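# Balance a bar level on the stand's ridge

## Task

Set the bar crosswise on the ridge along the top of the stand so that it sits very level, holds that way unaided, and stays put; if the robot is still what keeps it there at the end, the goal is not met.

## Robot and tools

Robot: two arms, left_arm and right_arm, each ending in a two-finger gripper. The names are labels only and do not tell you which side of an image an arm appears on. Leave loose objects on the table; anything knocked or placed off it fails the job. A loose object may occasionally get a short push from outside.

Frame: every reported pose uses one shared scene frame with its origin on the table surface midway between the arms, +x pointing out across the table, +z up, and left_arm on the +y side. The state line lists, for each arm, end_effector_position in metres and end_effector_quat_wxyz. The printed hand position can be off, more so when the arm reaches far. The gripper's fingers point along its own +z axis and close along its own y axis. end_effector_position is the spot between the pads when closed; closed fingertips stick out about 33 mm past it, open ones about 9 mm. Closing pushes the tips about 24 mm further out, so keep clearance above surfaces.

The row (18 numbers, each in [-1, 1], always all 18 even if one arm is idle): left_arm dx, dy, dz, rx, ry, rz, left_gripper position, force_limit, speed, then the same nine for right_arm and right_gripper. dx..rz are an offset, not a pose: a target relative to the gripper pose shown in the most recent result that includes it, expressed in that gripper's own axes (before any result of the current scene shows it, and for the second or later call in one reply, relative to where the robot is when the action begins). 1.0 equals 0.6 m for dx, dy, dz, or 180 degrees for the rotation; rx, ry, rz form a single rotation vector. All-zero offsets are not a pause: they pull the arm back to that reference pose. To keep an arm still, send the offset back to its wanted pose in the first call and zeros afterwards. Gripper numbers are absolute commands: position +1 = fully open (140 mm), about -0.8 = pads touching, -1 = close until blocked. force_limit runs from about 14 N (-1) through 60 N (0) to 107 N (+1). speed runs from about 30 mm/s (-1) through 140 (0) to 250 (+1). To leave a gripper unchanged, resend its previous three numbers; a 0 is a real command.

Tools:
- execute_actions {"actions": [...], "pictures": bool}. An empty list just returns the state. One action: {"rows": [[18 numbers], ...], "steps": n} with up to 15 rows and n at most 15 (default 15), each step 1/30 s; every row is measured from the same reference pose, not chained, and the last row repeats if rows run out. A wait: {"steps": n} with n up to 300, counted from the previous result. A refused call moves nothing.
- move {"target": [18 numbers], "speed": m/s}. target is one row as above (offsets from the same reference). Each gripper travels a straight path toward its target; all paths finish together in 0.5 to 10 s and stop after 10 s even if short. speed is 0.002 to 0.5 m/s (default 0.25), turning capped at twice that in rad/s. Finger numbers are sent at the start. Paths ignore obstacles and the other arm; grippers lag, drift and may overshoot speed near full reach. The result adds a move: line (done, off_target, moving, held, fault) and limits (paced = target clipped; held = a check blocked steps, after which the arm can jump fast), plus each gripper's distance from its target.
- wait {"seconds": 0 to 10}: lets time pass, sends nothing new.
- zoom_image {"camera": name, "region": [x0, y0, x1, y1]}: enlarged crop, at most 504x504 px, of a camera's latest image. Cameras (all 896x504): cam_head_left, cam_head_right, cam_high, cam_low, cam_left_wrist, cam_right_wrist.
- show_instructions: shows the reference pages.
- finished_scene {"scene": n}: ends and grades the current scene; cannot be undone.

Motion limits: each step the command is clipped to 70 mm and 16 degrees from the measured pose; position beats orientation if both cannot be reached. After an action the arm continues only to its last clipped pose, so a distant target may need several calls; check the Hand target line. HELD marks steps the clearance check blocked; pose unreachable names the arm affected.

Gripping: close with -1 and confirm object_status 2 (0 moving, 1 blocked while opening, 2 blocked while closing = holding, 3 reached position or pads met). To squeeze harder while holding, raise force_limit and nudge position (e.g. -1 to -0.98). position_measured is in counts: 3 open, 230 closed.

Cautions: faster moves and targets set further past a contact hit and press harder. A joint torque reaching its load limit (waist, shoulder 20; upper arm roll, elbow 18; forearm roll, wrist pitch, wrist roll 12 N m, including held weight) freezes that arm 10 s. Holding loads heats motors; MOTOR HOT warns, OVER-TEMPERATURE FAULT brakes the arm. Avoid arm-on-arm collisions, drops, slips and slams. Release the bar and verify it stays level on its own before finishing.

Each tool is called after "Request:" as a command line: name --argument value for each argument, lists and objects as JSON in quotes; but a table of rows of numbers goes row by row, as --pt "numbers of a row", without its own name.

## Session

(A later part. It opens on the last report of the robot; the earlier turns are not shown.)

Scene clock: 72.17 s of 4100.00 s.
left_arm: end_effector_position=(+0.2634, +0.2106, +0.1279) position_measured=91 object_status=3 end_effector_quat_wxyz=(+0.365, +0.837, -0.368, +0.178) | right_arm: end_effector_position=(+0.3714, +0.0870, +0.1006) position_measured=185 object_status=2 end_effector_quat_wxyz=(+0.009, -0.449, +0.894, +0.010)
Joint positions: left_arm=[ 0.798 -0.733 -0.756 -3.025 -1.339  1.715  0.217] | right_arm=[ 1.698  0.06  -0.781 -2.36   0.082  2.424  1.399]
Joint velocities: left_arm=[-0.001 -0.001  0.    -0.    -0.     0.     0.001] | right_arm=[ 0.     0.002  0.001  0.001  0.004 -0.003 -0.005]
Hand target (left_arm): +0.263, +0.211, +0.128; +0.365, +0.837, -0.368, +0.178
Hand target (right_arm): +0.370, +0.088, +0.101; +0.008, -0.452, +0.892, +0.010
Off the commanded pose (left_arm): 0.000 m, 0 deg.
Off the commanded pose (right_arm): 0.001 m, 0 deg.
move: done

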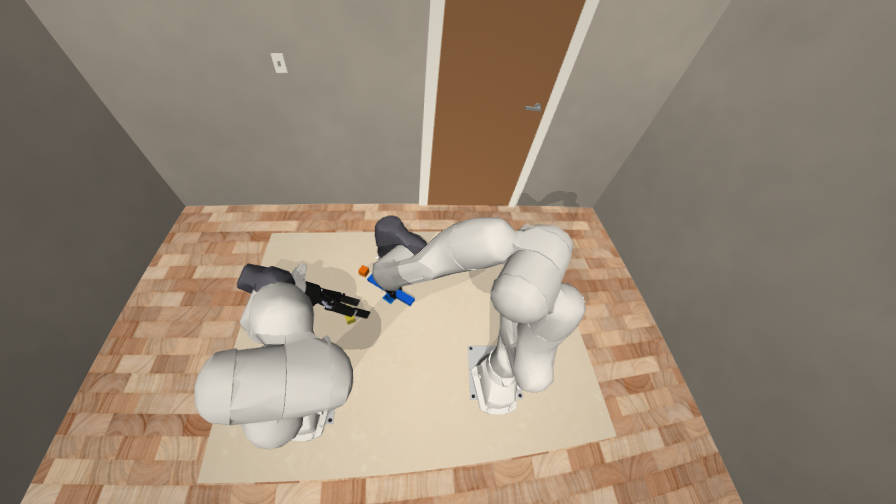

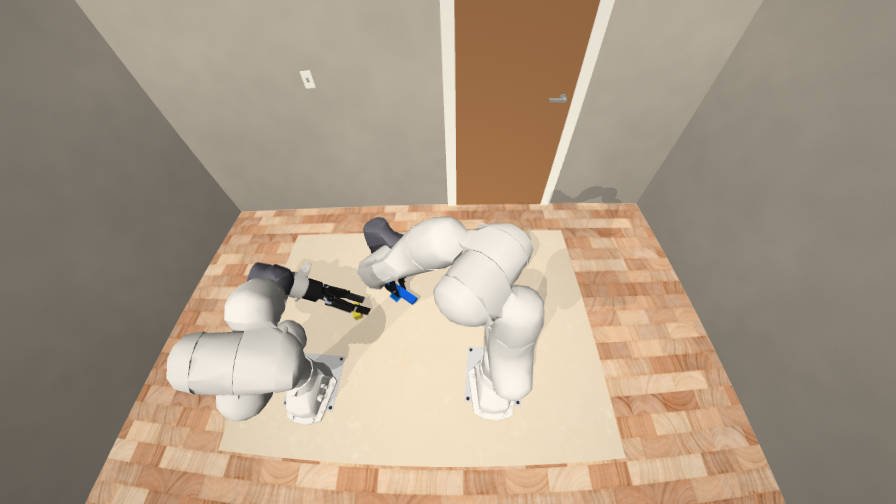

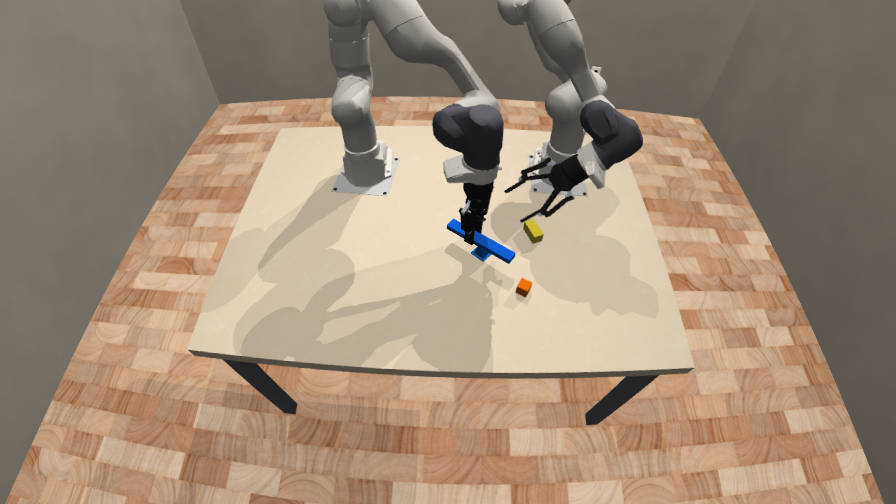

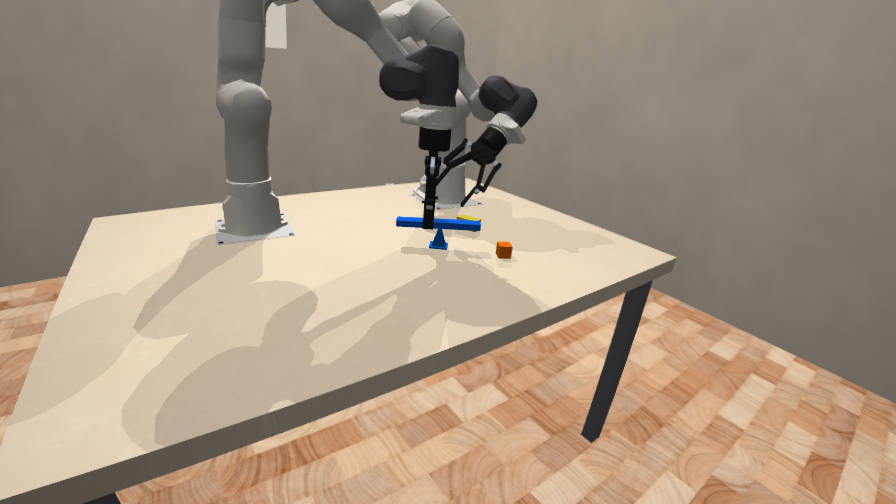

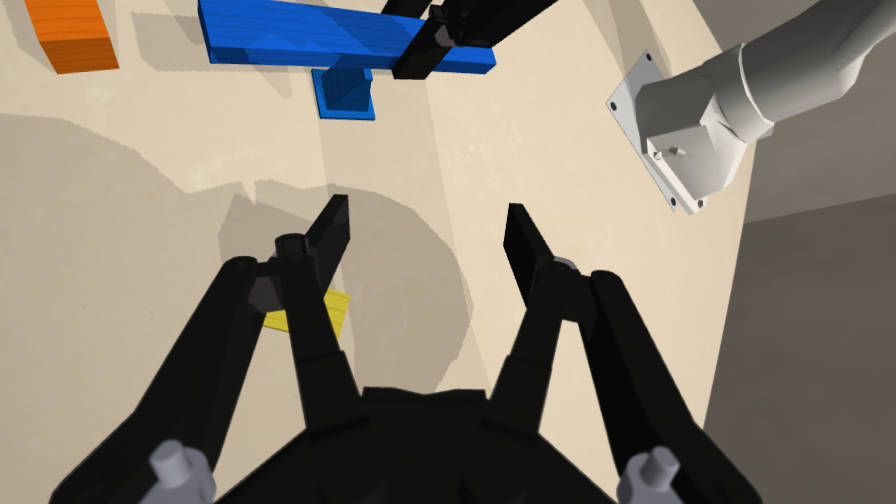

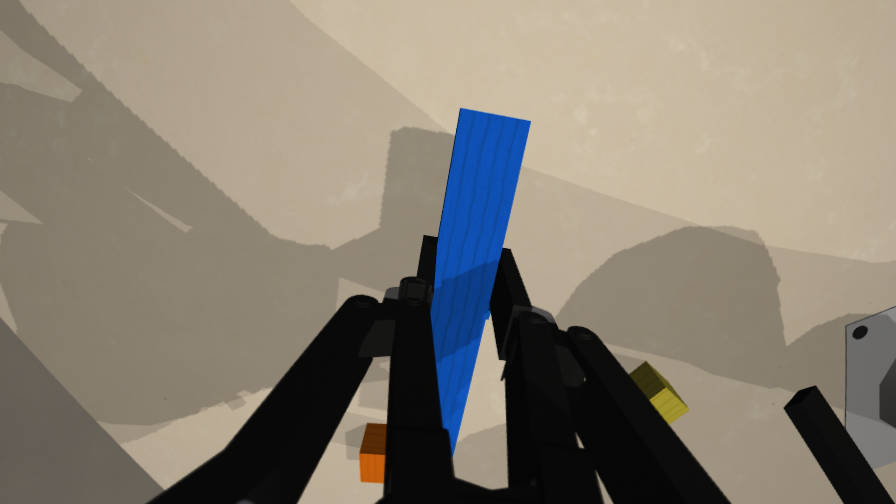

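Request:
move --target '[0,0,0,0,0,0,0.3,0,0,-0.004,0,0,0,0.008,0,-1,0,-0.3]' --speed 0.005

Request:
move --target '[0,0,0,0,0,0,0.3,0,0,0,0,0.009,0,0,0,-1,0,-0.3]' --speed 0.004

Request:
zoom_image --camera "cam_low" --region '[360,190,500,260]'

Request:
execute_actions --actions '[{"rows":[[0,0,0,0,0,0,0.3,0,0,0,0,0,0,0,0,-0.4,0,-0.8]],"steps":15}]' --pictures false

Request:
execute_actions --actions '[{"rows":[[0,0,0,0,0,0,0.3,0,0,0,0,0,0,0,0,-1,-0.5,-0.5]],"steps":15}]'

Request:
zoom_image --camera "cam_low" --region '[360,190,500,260]'

Scene clock: 81.10 s of 4100.00 s.
left_arm: end_effector_position=(+0.2634, +0.2106, +0.1279) position_measured=91 object_status=3 end_effector_quat_wxyz=(+0.365, +0.837, -0.368, +0.178) | right_arm: end_effector_position=(+0.3731, +0.0888, +0.1004) position_measured=185 object_status=2 end_effector_quat_wxyz=(-0.001, -0.447, +0.894, +0.004)
Joint positions: left_arm=[ 0.798 -0.733 -0.756 -3.025 -1.339  1.715  0.217] | right_arm=[ 1.698  0.091 -0.781 -2.324  0.105  2.387  1.388]
Joint velocities: left_arm=[ 0.001  0.001 -0.     0.    -0.     0.     0.001] | right_arm=[-0.001  0.     0.     0.001  0.002 -0.005 -0.002]
Hand target (left_arm): +0.263, +0.211, +0.128; +0.365, +0.837, -0.368, +0.178
Hand target (right_arm): +0.373, +0.089, +0.101; -0.002, -0.449, +0.893, +0.004
Off the commanded pose (left_arm): 0.000 m, 0 deg.
Off the commanded pose (right_arm): 0.000 m, 0 deg.
After step 90, 3.23 s passed at rest.
move: done

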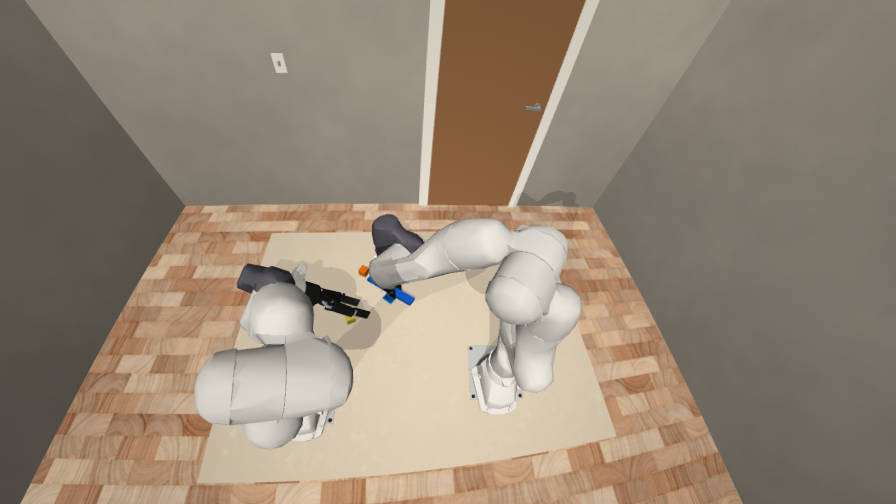

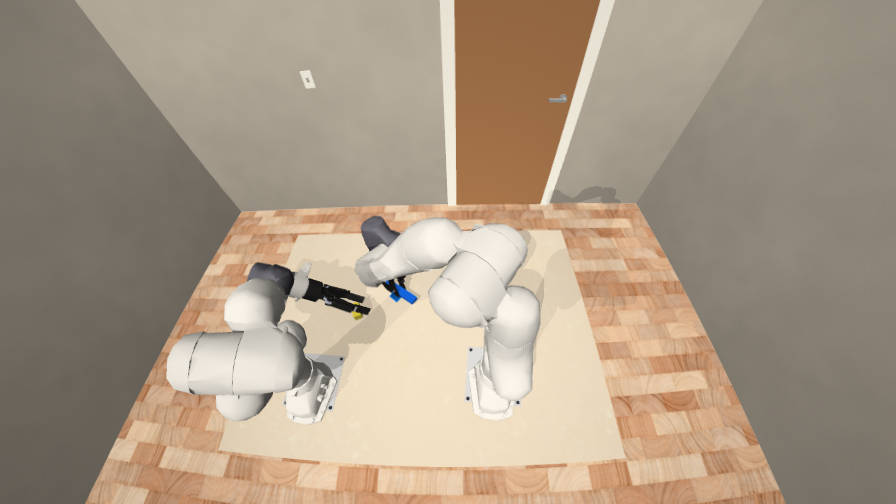

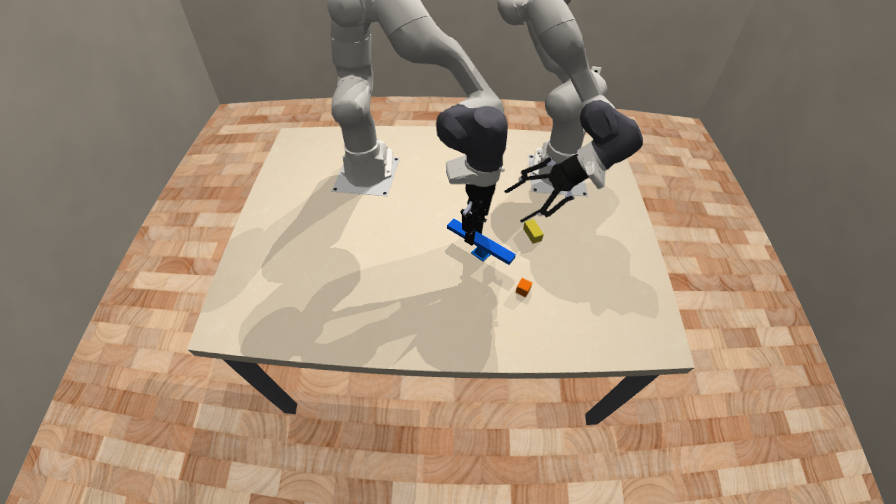

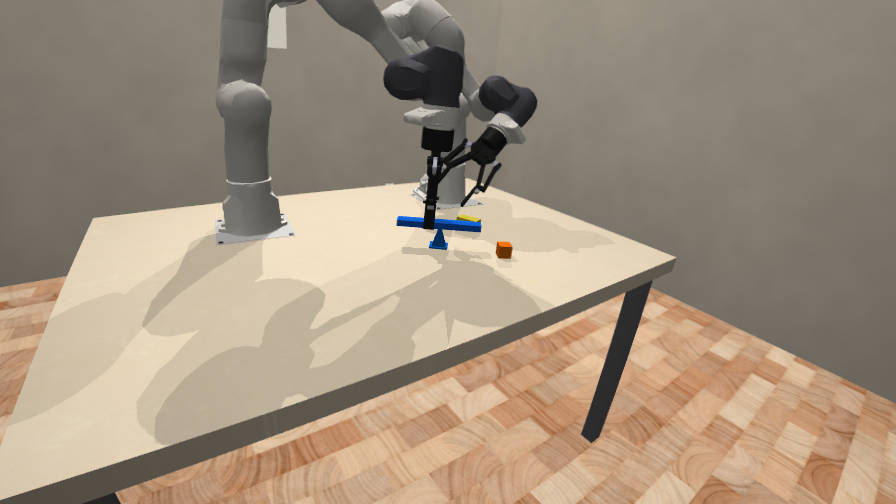

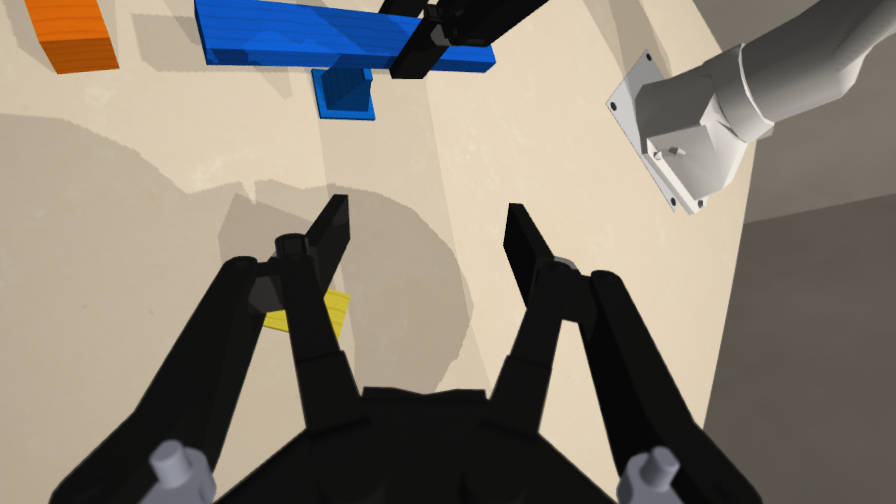

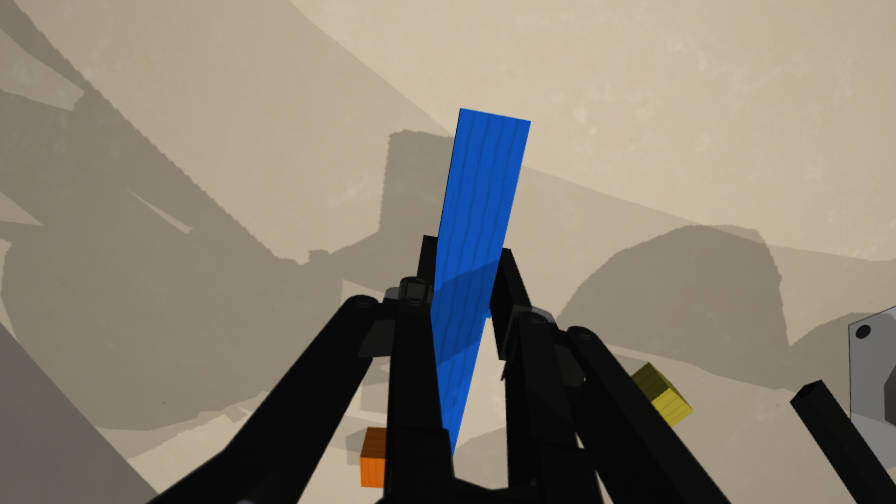

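Scene clock: 82.67 s of 4100.00 s.
left_arm: end_effector_position=(+0.2634, +0.2106, +0.1279) position_measured=91 object_status=3 end_effector_quat_wxyz=(+0.365, +0.837, -0.368, +0.178) | right_arm: end_effector_position=(+0.3737, +0.0893, +0.0971) position_measured=185 object_status=2 end_effector_quat_wxyz=(-0.000, -0.446, +0.895, +0.004)
Joint positions: left_arm=[ 0.798 -0.733 -0.756 -3.025 -1.339  1.715  0.217] | right_arm=[ 1.698  0.1   -0.781 -2.326  0.116  2.397  1.383]
Joint velocities: left_arm=[-0.     0.001 -0.     0.     0.001 -0.     0.001] | right_arm=[-0.001 -0.    -0.001 -0.001  0.001  0.004 -0.003]
Hand target (left_arm): +0.263, +0.211, +0.128; +0.365, +0.837, -0.368, +0.178
Hand target (right_arm): +0.373, +0.089, +0.095; -0.001, -0.447, +0.894, +0.003
Off the commanded pose (left_arm): 0.000 m, 0 deg.
Off the commanded pose (right_arm): 0.002 m, 0 deg.
move: done

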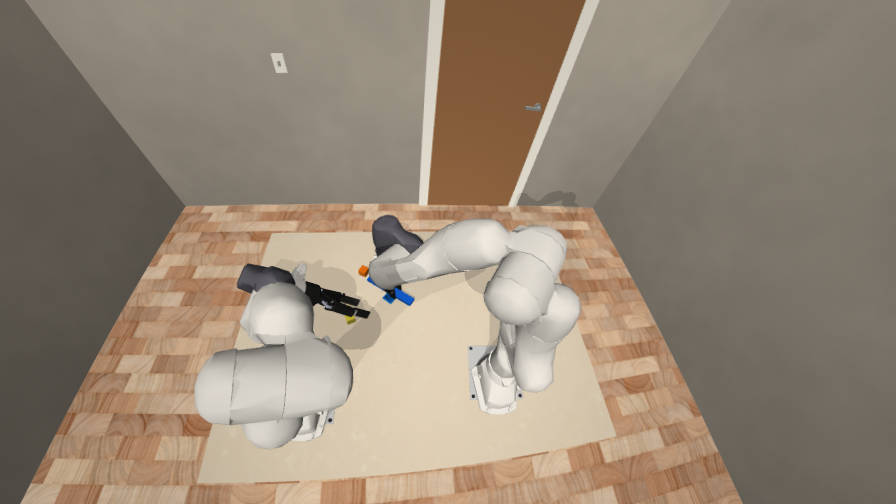

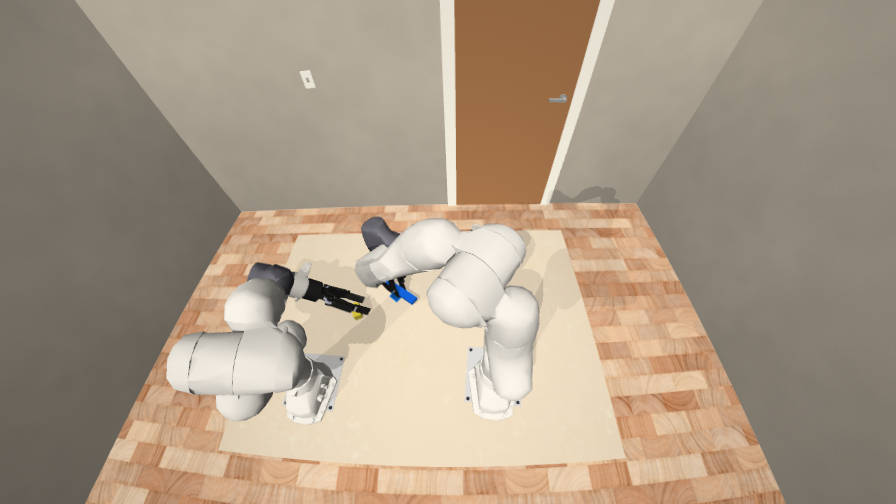

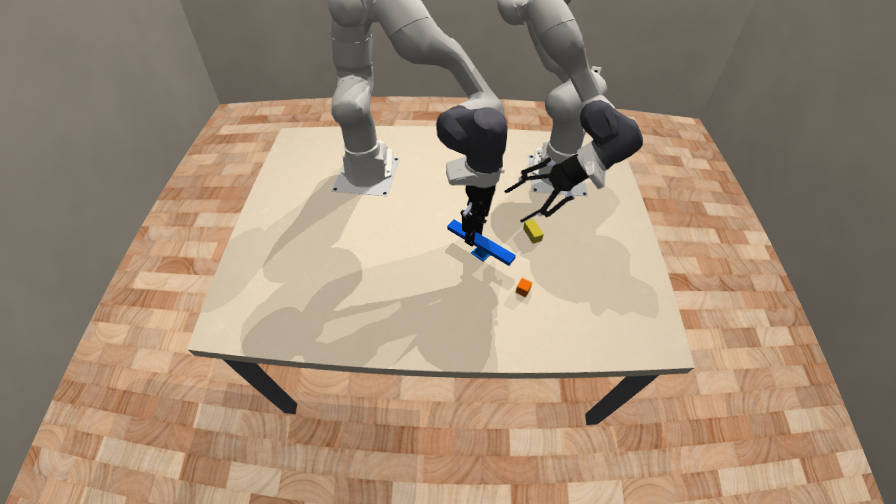

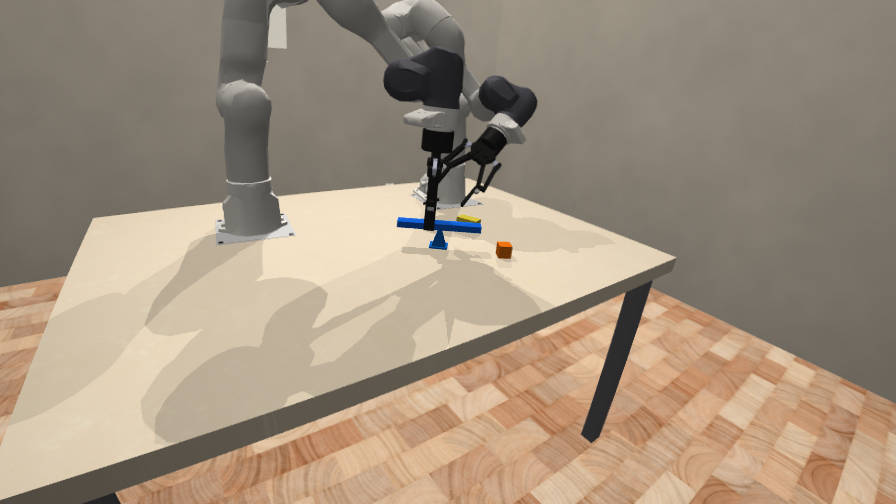

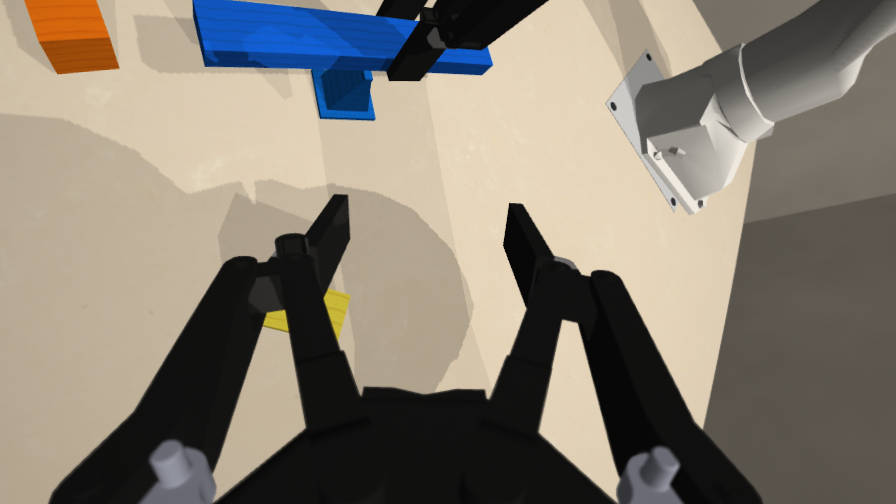

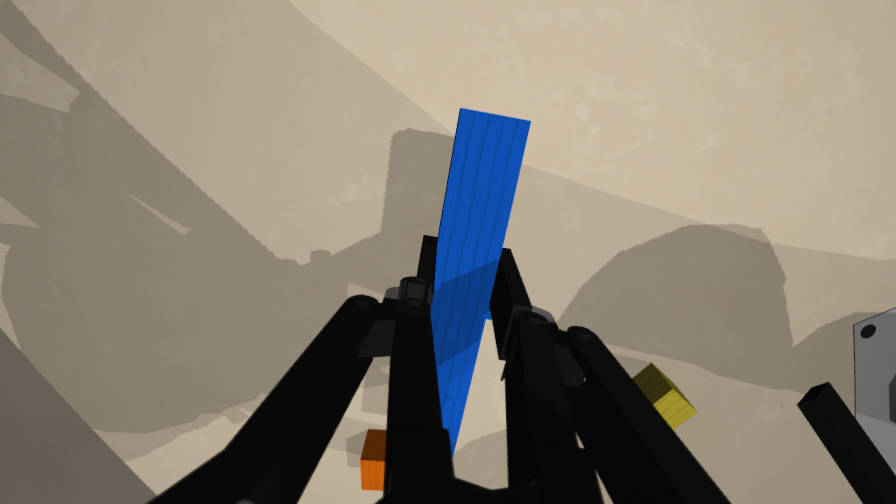

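Region (360, 190, 500, 260) of cam_low's 896x504 image, scaled by 3.600, with more detail than that image has.

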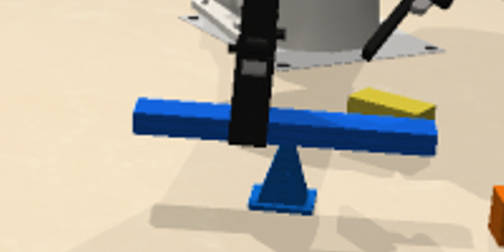

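Scene clock: 83.17 s of 4100.00 s.
left_arm: end_effector_position=(+0.2634, +0.2106, +0.1279) position_measured=91 object_status=3 end_effector_quat_wxyz=(+0.365, +0.837, -0.368, +0.178) | right_arm: end_effector_position=(+0.3737, +0.0893, +0.0972) position_measured=179 object_status=3 end_effector_quat_wxyz=(-0.000, -0.446, +0.895, +0.004)
Joint positions: left_arm=[ 0.798 -0.733 -0.756 -3.025 -1.339  1.715  0.217] | right_arm=[ 1.698  0.1   -0.781 -2.326  0.116  2.397  1.383]
Joint velocities: left_arm=[-0.001  0.    -0.     0.     0.001  0.     0.001] | right_arm=[-0.     0.     0.     0.001 -0.001 -0.    -0.001]
Hand target (left_arm): +0.263, +0.211, +0.128; +0.365, +0.837, -0.368, +0.178
Hand target (right_arm): +0.374, +0.089, +0.097; -0.000, -0.446, +0.895, +0.004
Off the commanded pose (left_arm): 0.000 m, 0 deg.
Off the commanded pose (right_arm): 0.000 m, 0 deg.
Steps of this call (steps 1 to 15: all 15 steps of this action). Readings (end_effector_position | what the end effector reports):
1: left_arm (+0.2634, +0.2106, +0.1279) | right_arm (+0.3737, +0.0893, +0.0972) | left_arm position_measured=91 object_status=3 | right_arm position_measured=185 object_status=0
2: left_arm (+0.2634, +0.2106, +0.1279) | right_arm (+0.3737, +0.0893, +0.0972) | left_arm position_measured=91 object_status=3 | right_arm position_measured=185 object_status=0
4: left_arm (+0.2634, +0.2106, +0.1279) | right_arm (+0.3737, +0.0893, +0.0972) | left_arm position_measured=91 object_status=3 | right_arm position_measured=179 object_status=0
8: left_arm (+0.2634, +0.2106, +0.1279) | right_arm (+0.3737, +0.0893, +0.0972) | left_arm position_measured=91 object_status=3 | right_arm position_measured=179 object_status=0
15: the state above

Scene clock: 83.67 s of 4100.00 s.
left_arm: end_effector_position=(+0.2634, +0.2106, +0.1279) position_measured=91 object_status=3 end_effector_quat_wxyz=(+0.365, +0.837, -0.368, +0.178) | right_arm: end_effector_position=(+0.3737, +0.0894, +0.0972) position_measured=183 object_status=2 end_effector_quat_wxyz=(-0.000, -0.446, +0.895, +0.004)
Joint positions: left_arm=[ 0.798 -0.733 -0.756 -3.025 -1.339  1.715  0.217] | right_arm=[ 1.698  0.1   -0.781 -2.326  0.116  2.397  1.383]
Joint velocities: left_arm=[-0.001 -0.001  0.002 -0.001  0.001  0.001  0.001] | right_arm=[-0.    -0.001  0.     0.001  0.     0.001  0.001]
Hand target (left_arm): +0.263, +0.211, +0.128; +0.365, +0.837, -0.368, +0.178
Hand target (right_arm): +0.374, +0.089, +0.097; -0.000, -0.446, +0.895, +0.004
Off the commanded pose (left_arm): 0.000 m, 0 deg.
Off the commanded pose (right_arm): 0.000 m, 0 deg.
Steps of this call (steps 1 to 15: all 15 steps of this action). Readings (end_effector_position | what the end effector reports):
1: left_arm (+0.2634, +0.2106, +0.1279) | right_arm (+0.3737, +0.0893, +0.0972) | left_arm position_measured=91 object_status=3 | right_arm position_measured=179 object_status=0
2: left_arm (+0.2634, +0.2106, +0.1279) | right_arm (+0.3737, +0.0894, +0.0972) | left_arm position_measured=91 object_status=3 | right_arm position_measured=182 object_status=0
4: left_arm (+0.2634, +0.2106, +0.1279) | right_arm (+0.3737, +0.0894, +0.0972) | left_arm position_measured=91 object_status=3 | right_arm position_measured=183 object_status=0
8: left_arm (+0.2634, +0.2106, +0.1279) | right_arm (+0.3737, +0.0894, +0.0972) | left_arm position_measured=91 object_status=3 | right_arm position_measured=183 object_status=0
15: the state above

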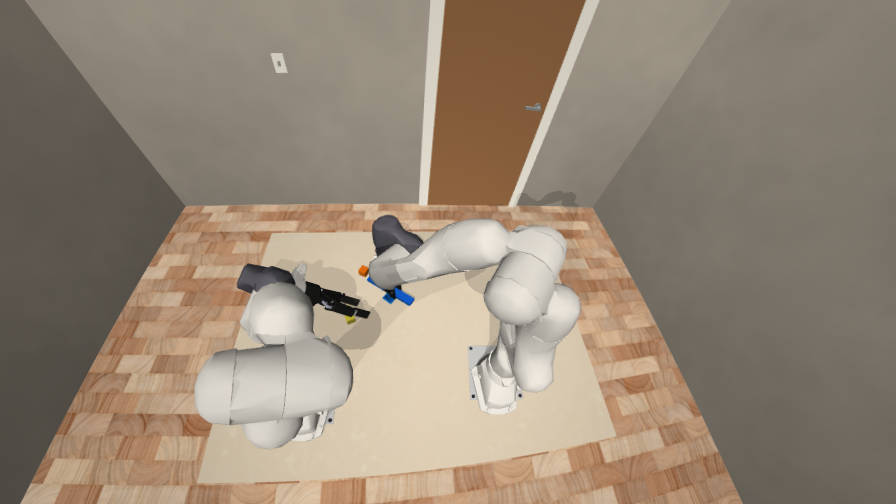

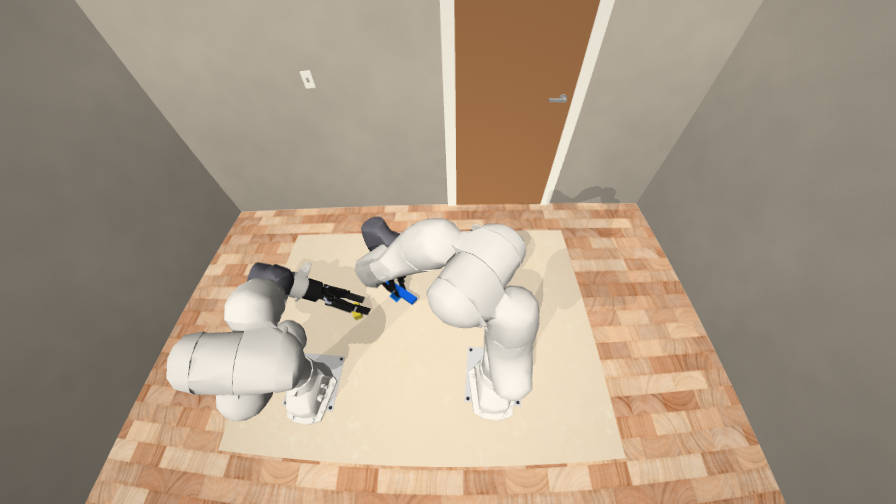

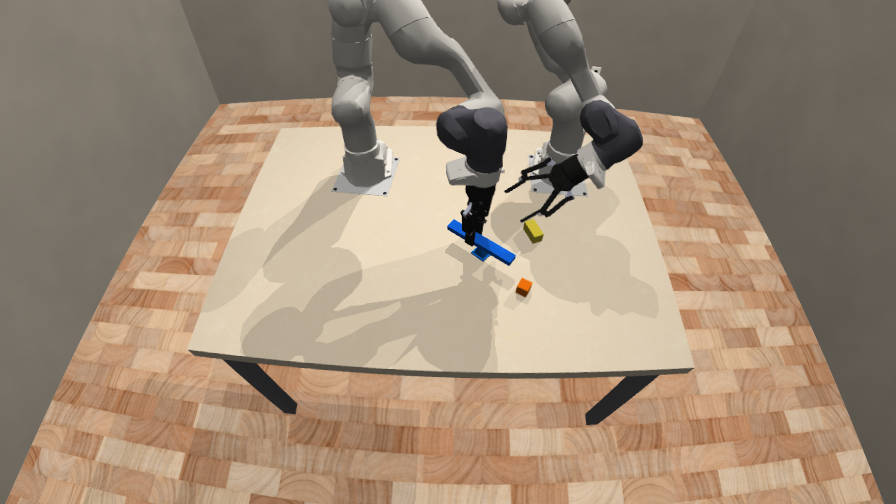

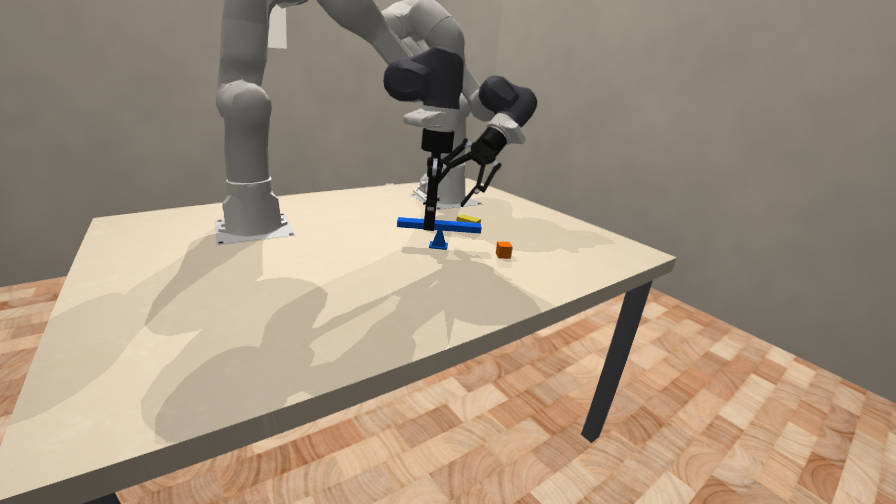

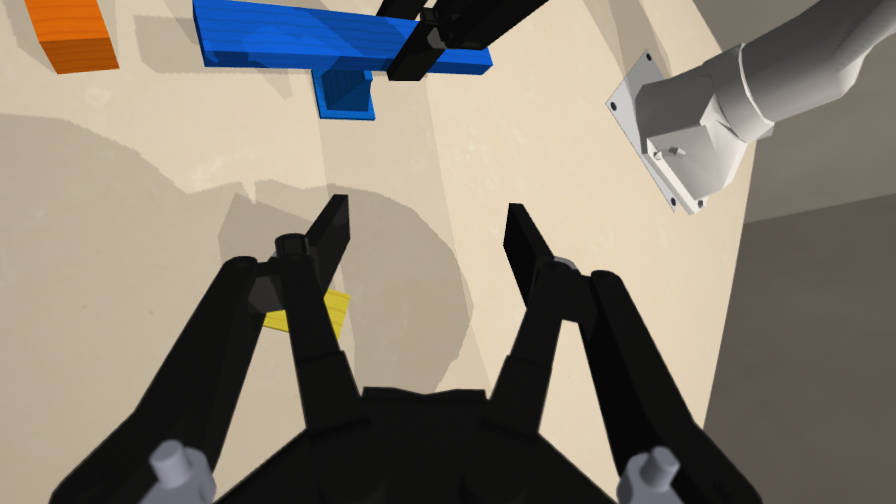

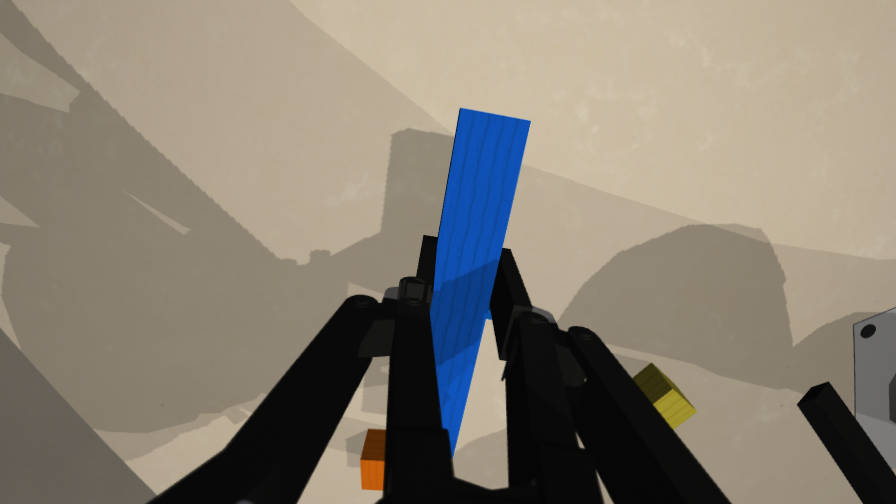

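Region (360, 190, 500, 260) of cam_low's 896x504 image, scaled by 3.600, with more detail than that image has.

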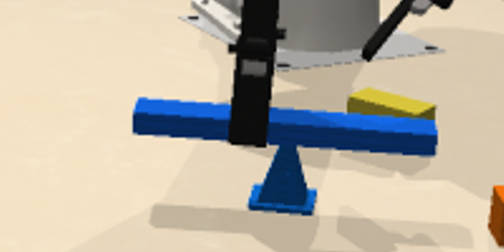

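No movement. Release wider.

Request:
execute_actions --actions '[{"rows":[[0,0,0,0,0,0,0.3,0,0,0,0,0,0,0,0,-0.2,0,-0.8]],"steps":15}]' --pictures false

Request:
wait --seconds 0.7

Request:
zoom_image --camera "cam_low" --region '[360,190,500,260]'

Scene clock: 86.37 s of 4100.00 s.
left_arm: end_effector_position=(+0.2634, +0.2106, +0.1279) position_measured=91 object_status=3 end_effector_quat_wxyz=(+0.365, +0.837, -0.368, +0.178) | right_arm: end_effector_position=(+0.3737, +0.0894, +0.0972) position_measured=154 object_status=0 end_effector_quat_wxyz=(-0.000, -0.446, +0.895, +0.004)
Joint positions: left_arm=[ 0.798 -0.733 -0.756 -3.025 -1.339  1.715  0.217] | right_arm=[ 1.698  0.1   -0.781 -2.326  0.116  2.397  1.383]
Joint velocities: left_arm=[ 0.    -0.001  0.     0.001  0.001  0.001  0.   ] | right_arm=[-0.    -0.001 -0.    -0.     0.001 -0.    -0.   ]
Hand target (left_arm): +0.263, +0.211, +0.128; +0.365, +0.837, -0.368, +0.178
Hand target (right_arm): +0.374, +0.089, +0.097; -0.000, -0.446, +0.895, +0.004
Off the commanded pose (left_arm): 0.000 m, 0 deg.
Off the commanded pose (right_arm): 0.000 m, 0 deg.
Steps of this call (steps 1 to 66: nothing new was sent; steps 67 to 81: all 15 steps of this action). Readings (end_effector_position | what the end effector reports):
67: left_arm (+0.2634, +0.2106, +0.1279) | right_arm (+0.3737, +0.0894, +0.0972) | left_arm position_measured=91 object_status=3 | right_arm position_measured=183 object_status=0
68: left_arm (+0.2634, +0.2106, +0.1279) | right_arm (+0.3737, +0.0894, +0.0972) | left_arm position_measured=91 object_status=3 | right_arm position_measured=183 object_status=0
70: left_arm (+0.2634, +0.2106, +0.1279) | right_arm (+0.3737, +0.0894, +0.0972) | left_arm position_measured=91 object_status=3 | right_arm position_measured=175 object_status=0
74: left_arm (+0.2634, +0.2106, +0.1279) | right_arm (+0.3737, +0.0894, +0.0972) | left_arm position_measured=91 object_status=3 | right_arm position_measured=164 object_status=0
81: the state above

Scene clock: 87.07 s of 4100.00 s.
left_arm: end_effector_position=(+0.2634, +0.2106, +0.1279) position_measured=91 object_status=3 end_effector_quat_wxyz=(+0.365, +0.837, -0.368, +0.178) | right_arm: end_effector_position=(+0.3737, +0.0894, +0.0972) position_measured=154 object_status=3 end_effector_quat_wxyz=(-0.000, -0.446, +0.895, +0.004)
Joint positions: left_arm=[ 0.798 -0.733 -0.756 -3.025 -1.339  1.715  0.217] | right_arm=[ 1.698  0.1   -0.781 -2.326  0.116  2.397  1.383]
Joint velocities: left_arm=[ 0.    -0.     0.    -0.001  0.001 -0.    -0.001] | right_arm=[-0.     0.     0.001 -0.001  0.     0.001 -0.   ]
Hand target (left_arm): +0.263, +0.211, +0.128; +0.365, +0.837, -0.368, +0.178
Hand target (right_arm): +0.374, +0.089, +0.097; -0.000, -0.446, +0.895, +0.004
Off the commanded pose (left_arm): 0.000 m, 0 deg.
Off the commanded pose (right_arm): 0.000 m, 0 deg.
Steps of this call (steps 1 to 21: nothing new was sent). Readings (end_effector_position | what the end effector reports):
1: left_arm (+0.2634, +0.2106, +0.1279) | right_arm (+0.3737, +0.0894, +0.0972) | left_arm position_measured=91 object_status=3 | right_arm position_measured=154 object_status=0
2: left_arm (+0.2634, +0.2106, +0.1279) | right_arm (+0.3737, +0.0894, +0.0972) | left_arm position_measured=91 object_status=3 | right_arm position_measured=154 object_status=0
4: left_arm (+0.2634, +0.2106, +0.1279) | right_arm (+0.3737, +0.0894, +0.0972) | left_arm position_measured=91 object_status=3 | right_arm position_measured=154 object_status=3
8: left_arm (+0.2634, +0.2106, +0.1279) | right_arm (+0.3737, +0.0894, +0.0972) | left_arm position_measured=91 object_status=3 | right_arm position_measured=154 object_status=3
21: the state above

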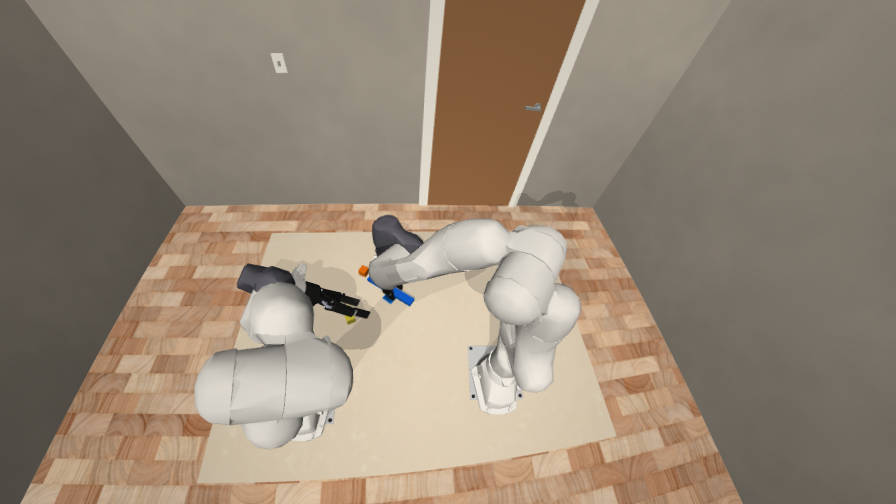

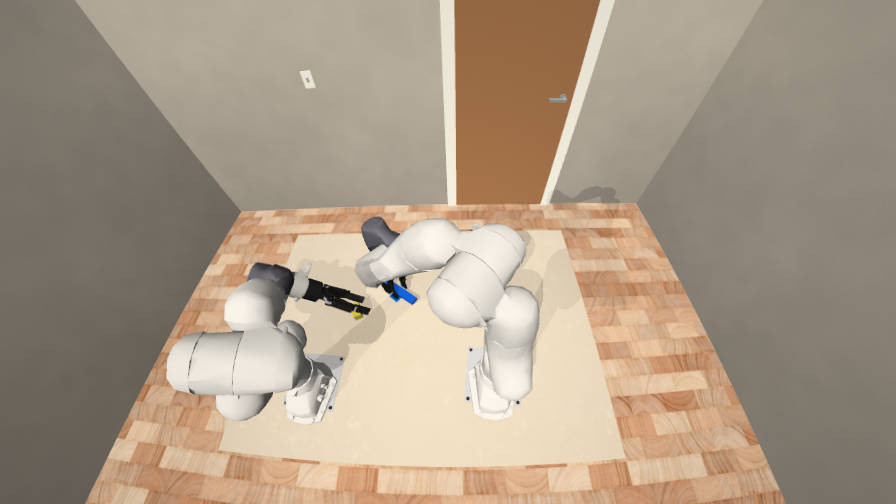

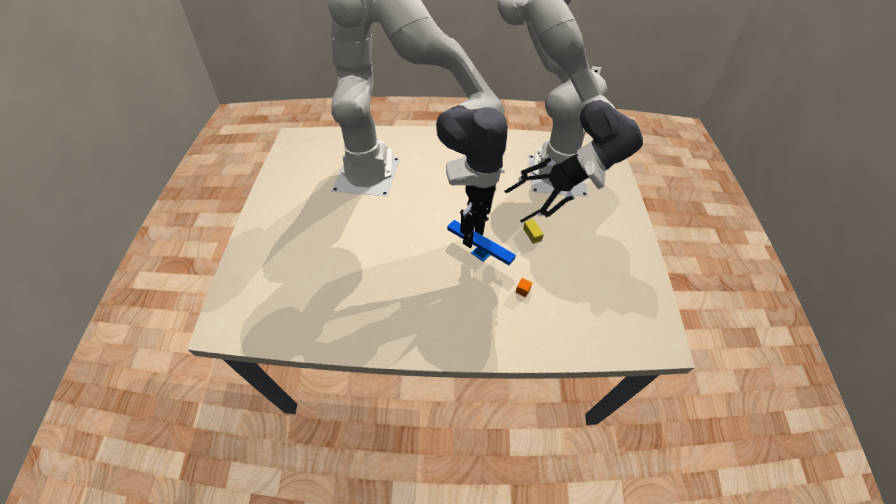

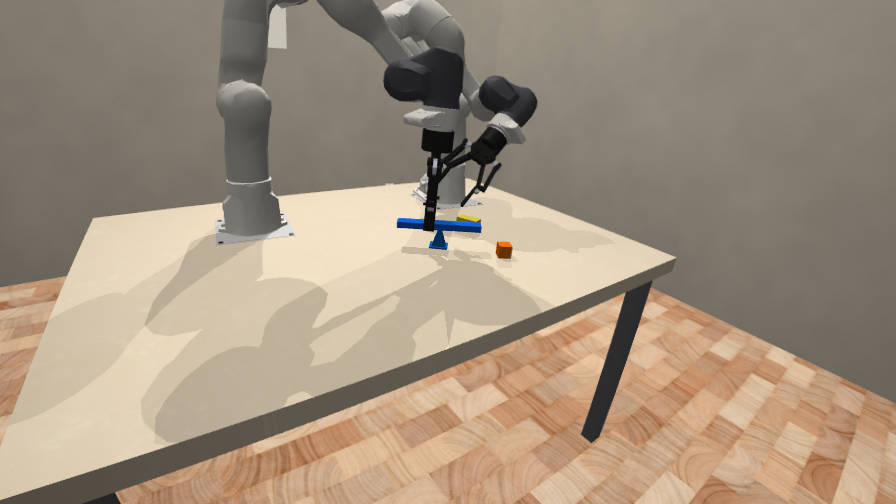

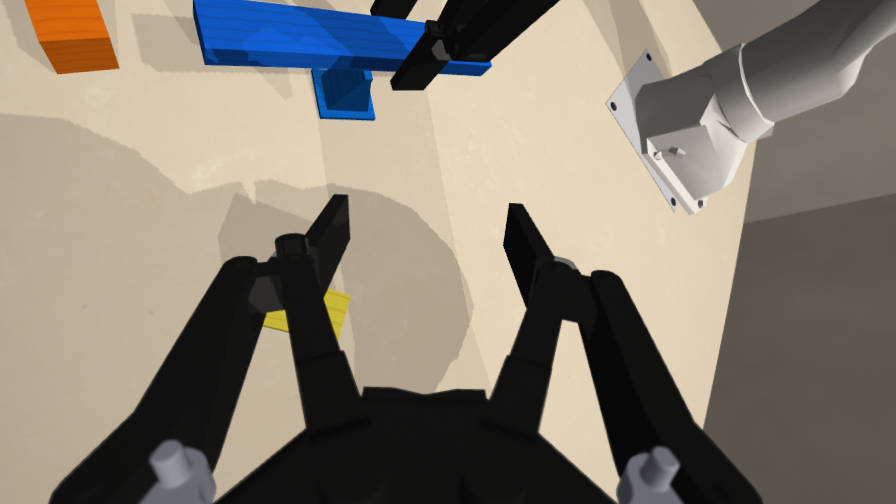

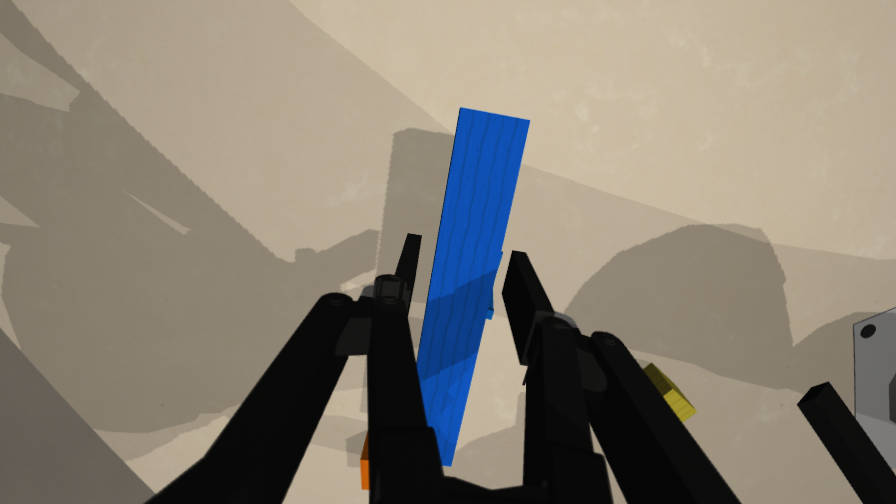

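Region (360, 190, 500, 260) of cam_low's 896x504 image, scaled by 3.600, with more detail than that image has.

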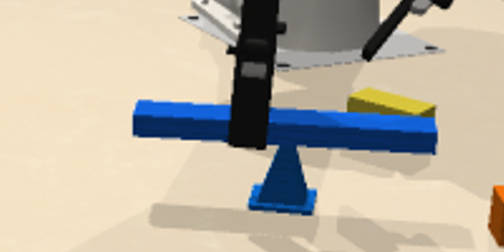

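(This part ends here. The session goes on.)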